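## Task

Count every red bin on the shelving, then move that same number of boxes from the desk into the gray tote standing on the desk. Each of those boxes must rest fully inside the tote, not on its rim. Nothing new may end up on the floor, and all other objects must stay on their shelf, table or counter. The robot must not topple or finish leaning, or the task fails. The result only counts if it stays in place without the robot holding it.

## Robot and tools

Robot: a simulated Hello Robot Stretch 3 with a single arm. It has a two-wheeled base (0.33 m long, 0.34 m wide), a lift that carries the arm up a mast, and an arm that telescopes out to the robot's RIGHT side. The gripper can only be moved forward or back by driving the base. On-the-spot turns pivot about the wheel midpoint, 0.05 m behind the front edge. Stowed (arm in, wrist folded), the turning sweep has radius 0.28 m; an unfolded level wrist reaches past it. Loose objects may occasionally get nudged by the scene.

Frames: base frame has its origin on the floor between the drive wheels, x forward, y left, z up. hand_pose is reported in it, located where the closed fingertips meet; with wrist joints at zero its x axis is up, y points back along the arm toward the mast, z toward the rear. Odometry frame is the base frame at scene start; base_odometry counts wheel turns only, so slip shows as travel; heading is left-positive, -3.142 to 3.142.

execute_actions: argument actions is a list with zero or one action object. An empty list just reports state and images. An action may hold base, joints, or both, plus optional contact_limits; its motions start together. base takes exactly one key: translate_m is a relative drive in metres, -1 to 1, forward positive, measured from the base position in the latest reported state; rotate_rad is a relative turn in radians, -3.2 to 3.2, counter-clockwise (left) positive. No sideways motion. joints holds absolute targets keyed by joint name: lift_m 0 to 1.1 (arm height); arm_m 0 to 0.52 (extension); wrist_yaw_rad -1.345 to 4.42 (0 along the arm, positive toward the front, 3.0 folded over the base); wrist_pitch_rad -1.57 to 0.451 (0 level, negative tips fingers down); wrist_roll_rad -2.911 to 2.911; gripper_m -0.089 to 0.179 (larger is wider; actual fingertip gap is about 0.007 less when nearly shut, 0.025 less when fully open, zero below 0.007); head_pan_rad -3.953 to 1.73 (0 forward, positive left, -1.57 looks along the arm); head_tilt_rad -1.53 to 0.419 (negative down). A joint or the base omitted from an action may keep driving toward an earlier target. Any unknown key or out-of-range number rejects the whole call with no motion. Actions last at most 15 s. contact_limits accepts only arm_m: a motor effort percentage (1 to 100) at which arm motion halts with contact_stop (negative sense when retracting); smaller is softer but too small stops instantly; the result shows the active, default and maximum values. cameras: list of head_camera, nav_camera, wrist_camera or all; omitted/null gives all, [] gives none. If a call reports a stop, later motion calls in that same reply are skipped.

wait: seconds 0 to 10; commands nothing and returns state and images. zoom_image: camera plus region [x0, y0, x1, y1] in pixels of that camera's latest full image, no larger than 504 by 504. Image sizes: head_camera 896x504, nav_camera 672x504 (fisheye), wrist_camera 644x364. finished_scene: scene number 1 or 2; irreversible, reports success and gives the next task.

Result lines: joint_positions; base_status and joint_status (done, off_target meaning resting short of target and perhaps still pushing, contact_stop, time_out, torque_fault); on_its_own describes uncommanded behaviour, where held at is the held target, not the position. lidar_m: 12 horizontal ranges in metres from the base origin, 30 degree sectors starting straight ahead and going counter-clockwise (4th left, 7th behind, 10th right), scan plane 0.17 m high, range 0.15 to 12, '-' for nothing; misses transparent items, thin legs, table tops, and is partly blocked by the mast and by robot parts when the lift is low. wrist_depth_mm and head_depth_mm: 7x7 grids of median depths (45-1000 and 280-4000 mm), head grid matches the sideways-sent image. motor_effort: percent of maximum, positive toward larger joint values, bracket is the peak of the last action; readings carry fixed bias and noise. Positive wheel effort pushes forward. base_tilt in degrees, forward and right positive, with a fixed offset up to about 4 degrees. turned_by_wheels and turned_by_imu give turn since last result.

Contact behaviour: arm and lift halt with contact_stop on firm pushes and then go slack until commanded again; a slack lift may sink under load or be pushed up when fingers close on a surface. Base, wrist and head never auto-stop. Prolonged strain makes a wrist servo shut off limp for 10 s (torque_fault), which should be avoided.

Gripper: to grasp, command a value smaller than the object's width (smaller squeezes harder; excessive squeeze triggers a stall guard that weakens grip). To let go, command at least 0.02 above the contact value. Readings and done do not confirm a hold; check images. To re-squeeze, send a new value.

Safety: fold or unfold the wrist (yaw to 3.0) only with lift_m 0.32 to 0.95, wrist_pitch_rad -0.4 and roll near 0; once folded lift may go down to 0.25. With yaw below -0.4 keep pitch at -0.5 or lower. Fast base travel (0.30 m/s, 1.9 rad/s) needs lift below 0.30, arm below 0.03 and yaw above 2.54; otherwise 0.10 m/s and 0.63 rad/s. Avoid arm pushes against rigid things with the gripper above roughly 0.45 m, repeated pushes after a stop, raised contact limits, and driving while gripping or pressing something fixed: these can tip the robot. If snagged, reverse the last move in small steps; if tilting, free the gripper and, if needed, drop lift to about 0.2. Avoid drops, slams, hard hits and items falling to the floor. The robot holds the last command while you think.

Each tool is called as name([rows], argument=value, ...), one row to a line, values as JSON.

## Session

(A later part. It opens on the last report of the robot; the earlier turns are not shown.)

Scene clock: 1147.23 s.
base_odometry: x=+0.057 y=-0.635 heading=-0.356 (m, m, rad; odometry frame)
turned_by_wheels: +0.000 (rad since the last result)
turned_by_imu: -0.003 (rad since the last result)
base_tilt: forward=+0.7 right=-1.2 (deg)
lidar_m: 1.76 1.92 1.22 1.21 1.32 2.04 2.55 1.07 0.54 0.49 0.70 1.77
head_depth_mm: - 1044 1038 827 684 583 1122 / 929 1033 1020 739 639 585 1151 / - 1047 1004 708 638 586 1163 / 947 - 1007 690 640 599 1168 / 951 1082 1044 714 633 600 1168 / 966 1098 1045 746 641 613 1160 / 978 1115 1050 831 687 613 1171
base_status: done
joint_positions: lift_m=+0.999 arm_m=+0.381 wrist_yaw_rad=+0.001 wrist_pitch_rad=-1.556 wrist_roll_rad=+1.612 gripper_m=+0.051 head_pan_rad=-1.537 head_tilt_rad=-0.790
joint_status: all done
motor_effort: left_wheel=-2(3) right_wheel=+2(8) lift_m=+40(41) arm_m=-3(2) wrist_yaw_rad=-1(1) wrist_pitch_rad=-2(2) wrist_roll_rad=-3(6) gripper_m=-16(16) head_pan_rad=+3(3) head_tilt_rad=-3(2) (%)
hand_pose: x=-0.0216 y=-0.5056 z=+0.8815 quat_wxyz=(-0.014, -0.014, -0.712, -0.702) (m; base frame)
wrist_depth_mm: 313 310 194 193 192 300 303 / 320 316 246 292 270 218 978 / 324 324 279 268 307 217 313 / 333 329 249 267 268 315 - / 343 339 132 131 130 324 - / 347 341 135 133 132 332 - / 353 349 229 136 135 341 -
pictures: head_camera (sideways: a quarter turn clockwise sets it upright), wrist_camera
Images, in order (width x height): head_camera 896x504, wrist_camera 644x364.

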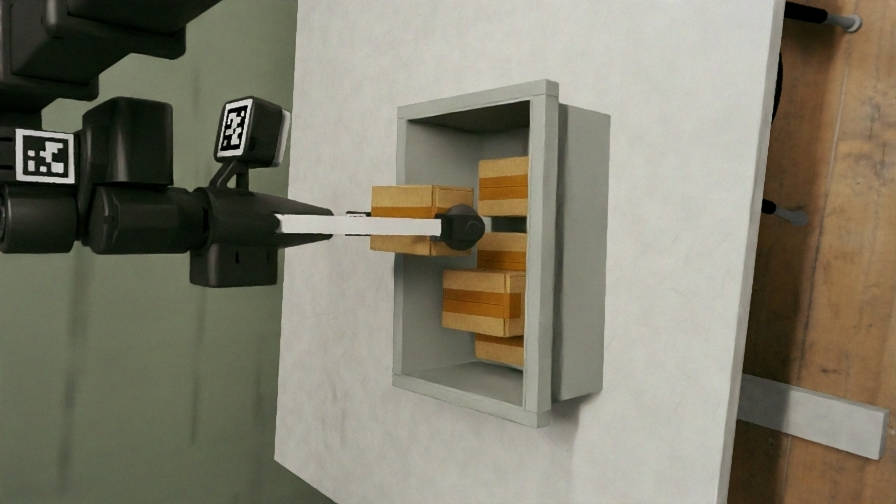

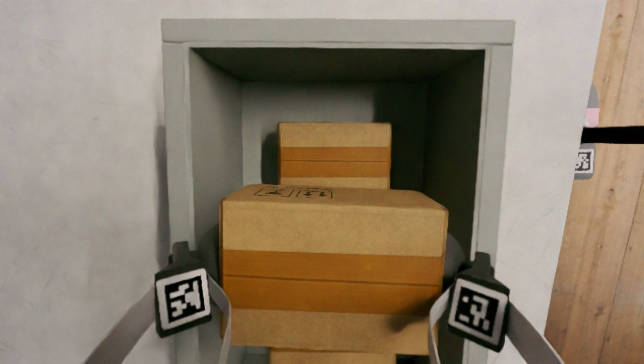

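execute_actions([
  {"joints": {"lift_m": 0.91, "arm_m": 0.379, "wrist_roll_rad": 1.59}},
], cameras=["wrist_camera", "head_camera"])

Scene clock: 1164.07 s.
base_odometry: x=+0.057 y=-0.635 heading=-0.356 (m, m, rad; odometry frame)
turned_by_wheels: +0.000 (rad since the last result)
turned_by_imu: -0.001 (rad since the last result)
base_tilt: forward=+0.7 right=-1.3 (deg)
lidar_m: 1.76 1.92 1.22 1.21 1.32 2.03 2.55 1.06 0.54 0.49 0.70 1.77
head_depth_mm: 905 994 - 801 667 584 1129 / 914 - 1037 741 638 584 1143 / 921 - 1043 716 636 585 1162 / 936 1074 - 709 634 599 1173 / 954 1080 1047 713 636 599 1167 / 963 1094 1046 745 640 612 1162 / 979 1115 1047 831 689 613 1169
base_status: not commanded
joint_positions: lift_m=+0.911 arm_m=+0.379 wrist_yaw_rad=+0.001 wrist_pitch_rad=-1.556 wrist_roll_rad=+1.596 gripper_m=+0.051 head_pan_rad=-1.537 head_tilt_rad=-0.790
joint_status: all done
motor_effort: left_wheel=-2(2) right_wheel=+2(3) lift_m=+14(36) arm_m=-4(4) wrist_yaw_rad=-1(1) wrist_pitch_rad=-2(2) wrist_roll_rad=-4(5) gripper_m=-15(15) head_pan_rad=+3(4) head_tilt_rad=-4(3) (%)
hand_pose: x=-0.0216 y=-0.5036 z=+0.7927 quat_wxyz=(-0.008, -0.009, -0.712, -0.702) (m; base frame)
wrist_depth_mm: 110 137 159 155 152 145 109 / 112 147 223 223 221 167 108 / 115 148 225 178 224 166 109 / 117 149 207 180 180 164 112 / 119 151 133 131 130 162 113 / 121 142 134 133 133 140 117 / 124 165 169 136 135 158 119
pictures: head_camera (sideways: a quarter turn clockwise sets it upright), wrist_camera
Images, in order (width x height): head_camera 896x504, wrist_camera 644x364.

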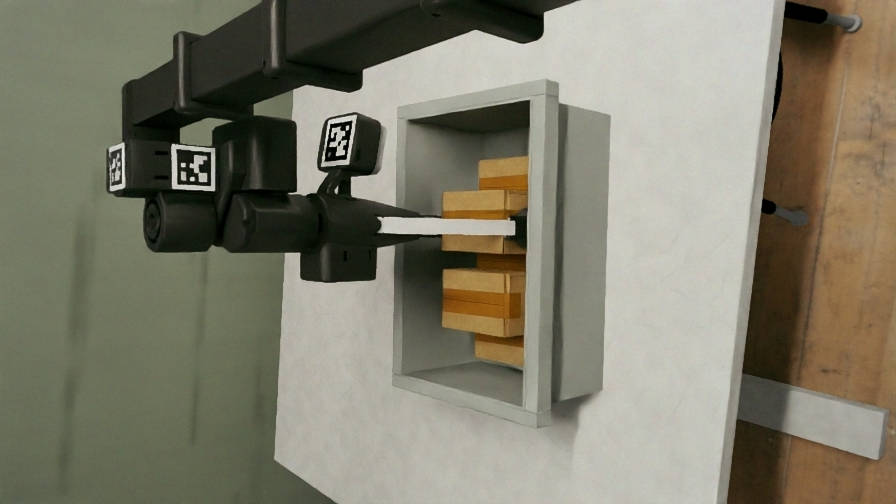

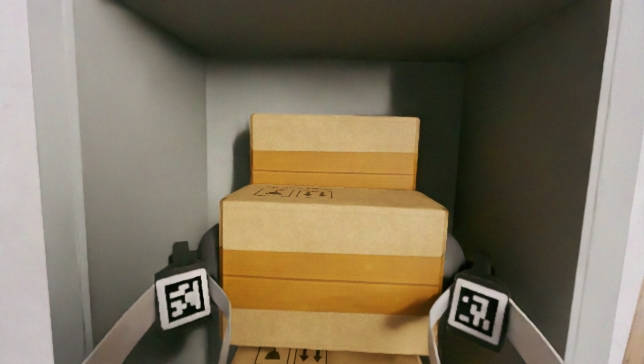

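execute_actions([
  {"joints": {"gripper_m": 0.116}},
], cameras=["wrist_camera"])

Scene clock: 1169.43 s.
base_odometry: x=+0.057 y=-0.635 heading=-0.356 (m, m, rad; odometry frame)
turned_by_wheels: +0.000 (rad since the last result)
turned_by_imu: -0.001 (rad since the last result)
base_tilt: forward=+0.7 right=-1.3 (deg)
lidar_m: 1.75 1.91 1.23 1.21 1.32 2.04 2.55 1.06 0.54 0.49 0.70 1.77
head_depth_mm: 905 997 - 800 667 585 1119 / 914 - 1038 740 639 585 1145 / 918 - 1044 715 637 586 1167 / 937 1066 - 709 634 599 1169 / 949 1079 1043 712 634 598 1171 / 967 1097 1046 747 643 612 1160 / 979 1119 1048 829 688 614 1171
base_status: not commanded
joint_positions: lift_m=+0.911 arm_m=+0.379 wrist_yaw_rad=+0.001 wrist_pitch_rad=-1.557 wrist_roll_rad=+1.596 gripper_m=+0.116 head_pan_rad=-1.537 head_tilt_rad=-0.790
joint_status: all done
motor_effort: left_wheel=-2(2) right_wheel=+3(2) lift_m=+14(13) arm_m=-3(4) wrist_yaw_rad=-1(1) wrist_pitch_rad=-2(2) wrist_roll_rad=-3(3) gripper_m=+1(78) head_pan_rad=+3(3) head_tilt_rad=-3(4) (%)
hand_pose: x=-0.0216 y=-0.5036 z=+0.7927 quat_wxyz=(-0.008, -0.009, -0.712, -0.702) (m; base frame)
wrist_depth_mm: 110 136 160 156 152 146 109 / 112 147 226 222 221 167 108 / 115 148 224 178 224 165 109 / 117 150 207 180 179 164 112 / 119 151 134 133 132 161 114 / 121 133 137 136 135 139 117 / 124 159 169 139 139 171 119
pictures: wrist_camera
Images, in order (width x height): wrist_camera 644x364.

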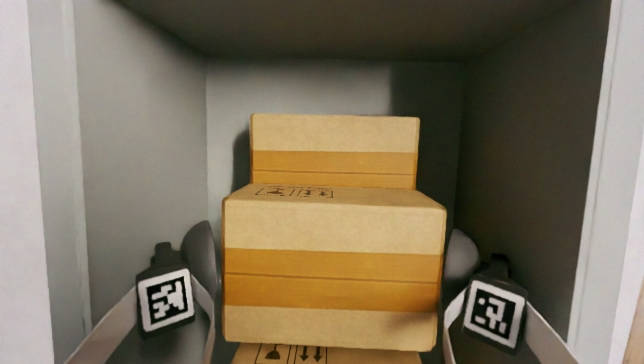

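execute_actions([
  {"joints": {"lift_m": 1.0}},
])

Scene clock: 1175.13 s.
base_odometry: x=+0.057 y=-0.635 heading=-0.356 (m, m, rad; odometry frame)
turned_by_wheels: +0.000 (rad since the last result)
turned_by_imu: -0.001 (rad since the last result)
base_tilt: forward=+0.7 right=-1.2 (deg)
lidar_m: 1.75 1.92 1.22 1.21 1.32 2.04 2.55 1.06 0.54 0.49 0.70 1.78
head_depth_mm: - 1038 1036 822 685 587 1121 / 933 1037 1025 740 638 585 1143 / - - 1007 723 637 586 1163 / 947 - 1003 710 630 598 1168 / 952 1083 1047 712 634 600 1171 / 962 1100 1047 745 640 612 1153 / 977 1112 1046 831 688 615 1171
base_status: not commanded
joint_positions: lift_m=+0.999 arm_m=+0.379 wrist_yaw_rad=+0.001 wrist_pitch_rad=-1.557 wrist_roll_rad=+1.596 gripper_m=+0.116 head_pan_rad=-1.537 head_tilt_rad=-0.790
joint_status: all done
motor_effort: left_wheel=-2(2) right_wheel=+2(2) lift_m=+39(41) arm_m=-3(3) wrist_yaw_rad=-2(2) wrist_pitch_rad=-2(2) wrist_roll_rad=-4(3) gripper_m=+0(1) head_pan_rad=+3(3) head_tilt_rad=-3(3) (%)
hand_pose: x=-0.0216 y=-0.5036 z=+0.8815 quat_wxyz=(-0.008, -0.009, -0.712, -0.702) (m; base frame)
wrist_depth_mm: 313 311 198 193 192 300 301 / 319 315 246 294 269 217 997 / 325 323 283 268 303 312 - / 333 329 256 222 265 318 - / 339 335 290 224 259 322 - / 348 344 299 233 286 330 - / 355 353 267 233 250 342 -
pictures: head_camera (sideways: a quarter turn clockwise sets it upright), nav_camera (sideways: a quarter turn counterclockwise sets it upright), wrist_camera
Images, in order (width x height): head_camera 896x504, nav_camera 672x504, wrist_camera 644x364.

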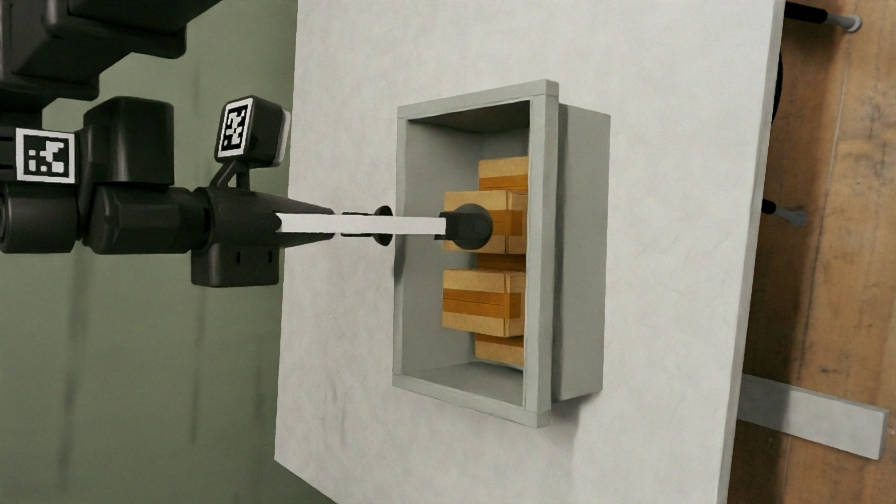

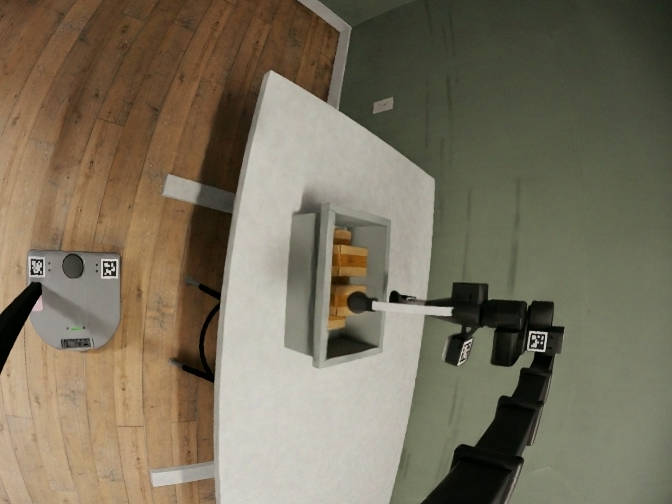

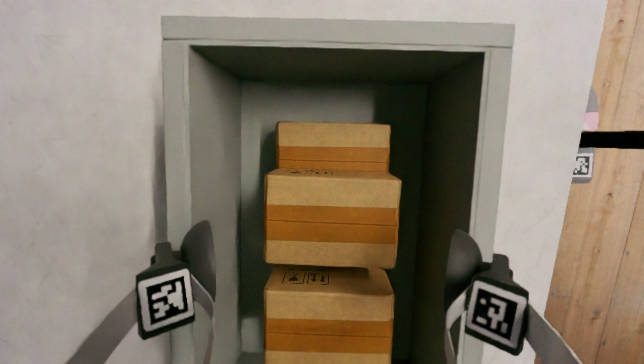

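All five boxes are inside the tote, below the rim, and the gripper is clear of them.

finished_scene(scene=1)

The scene is finished: the task was done.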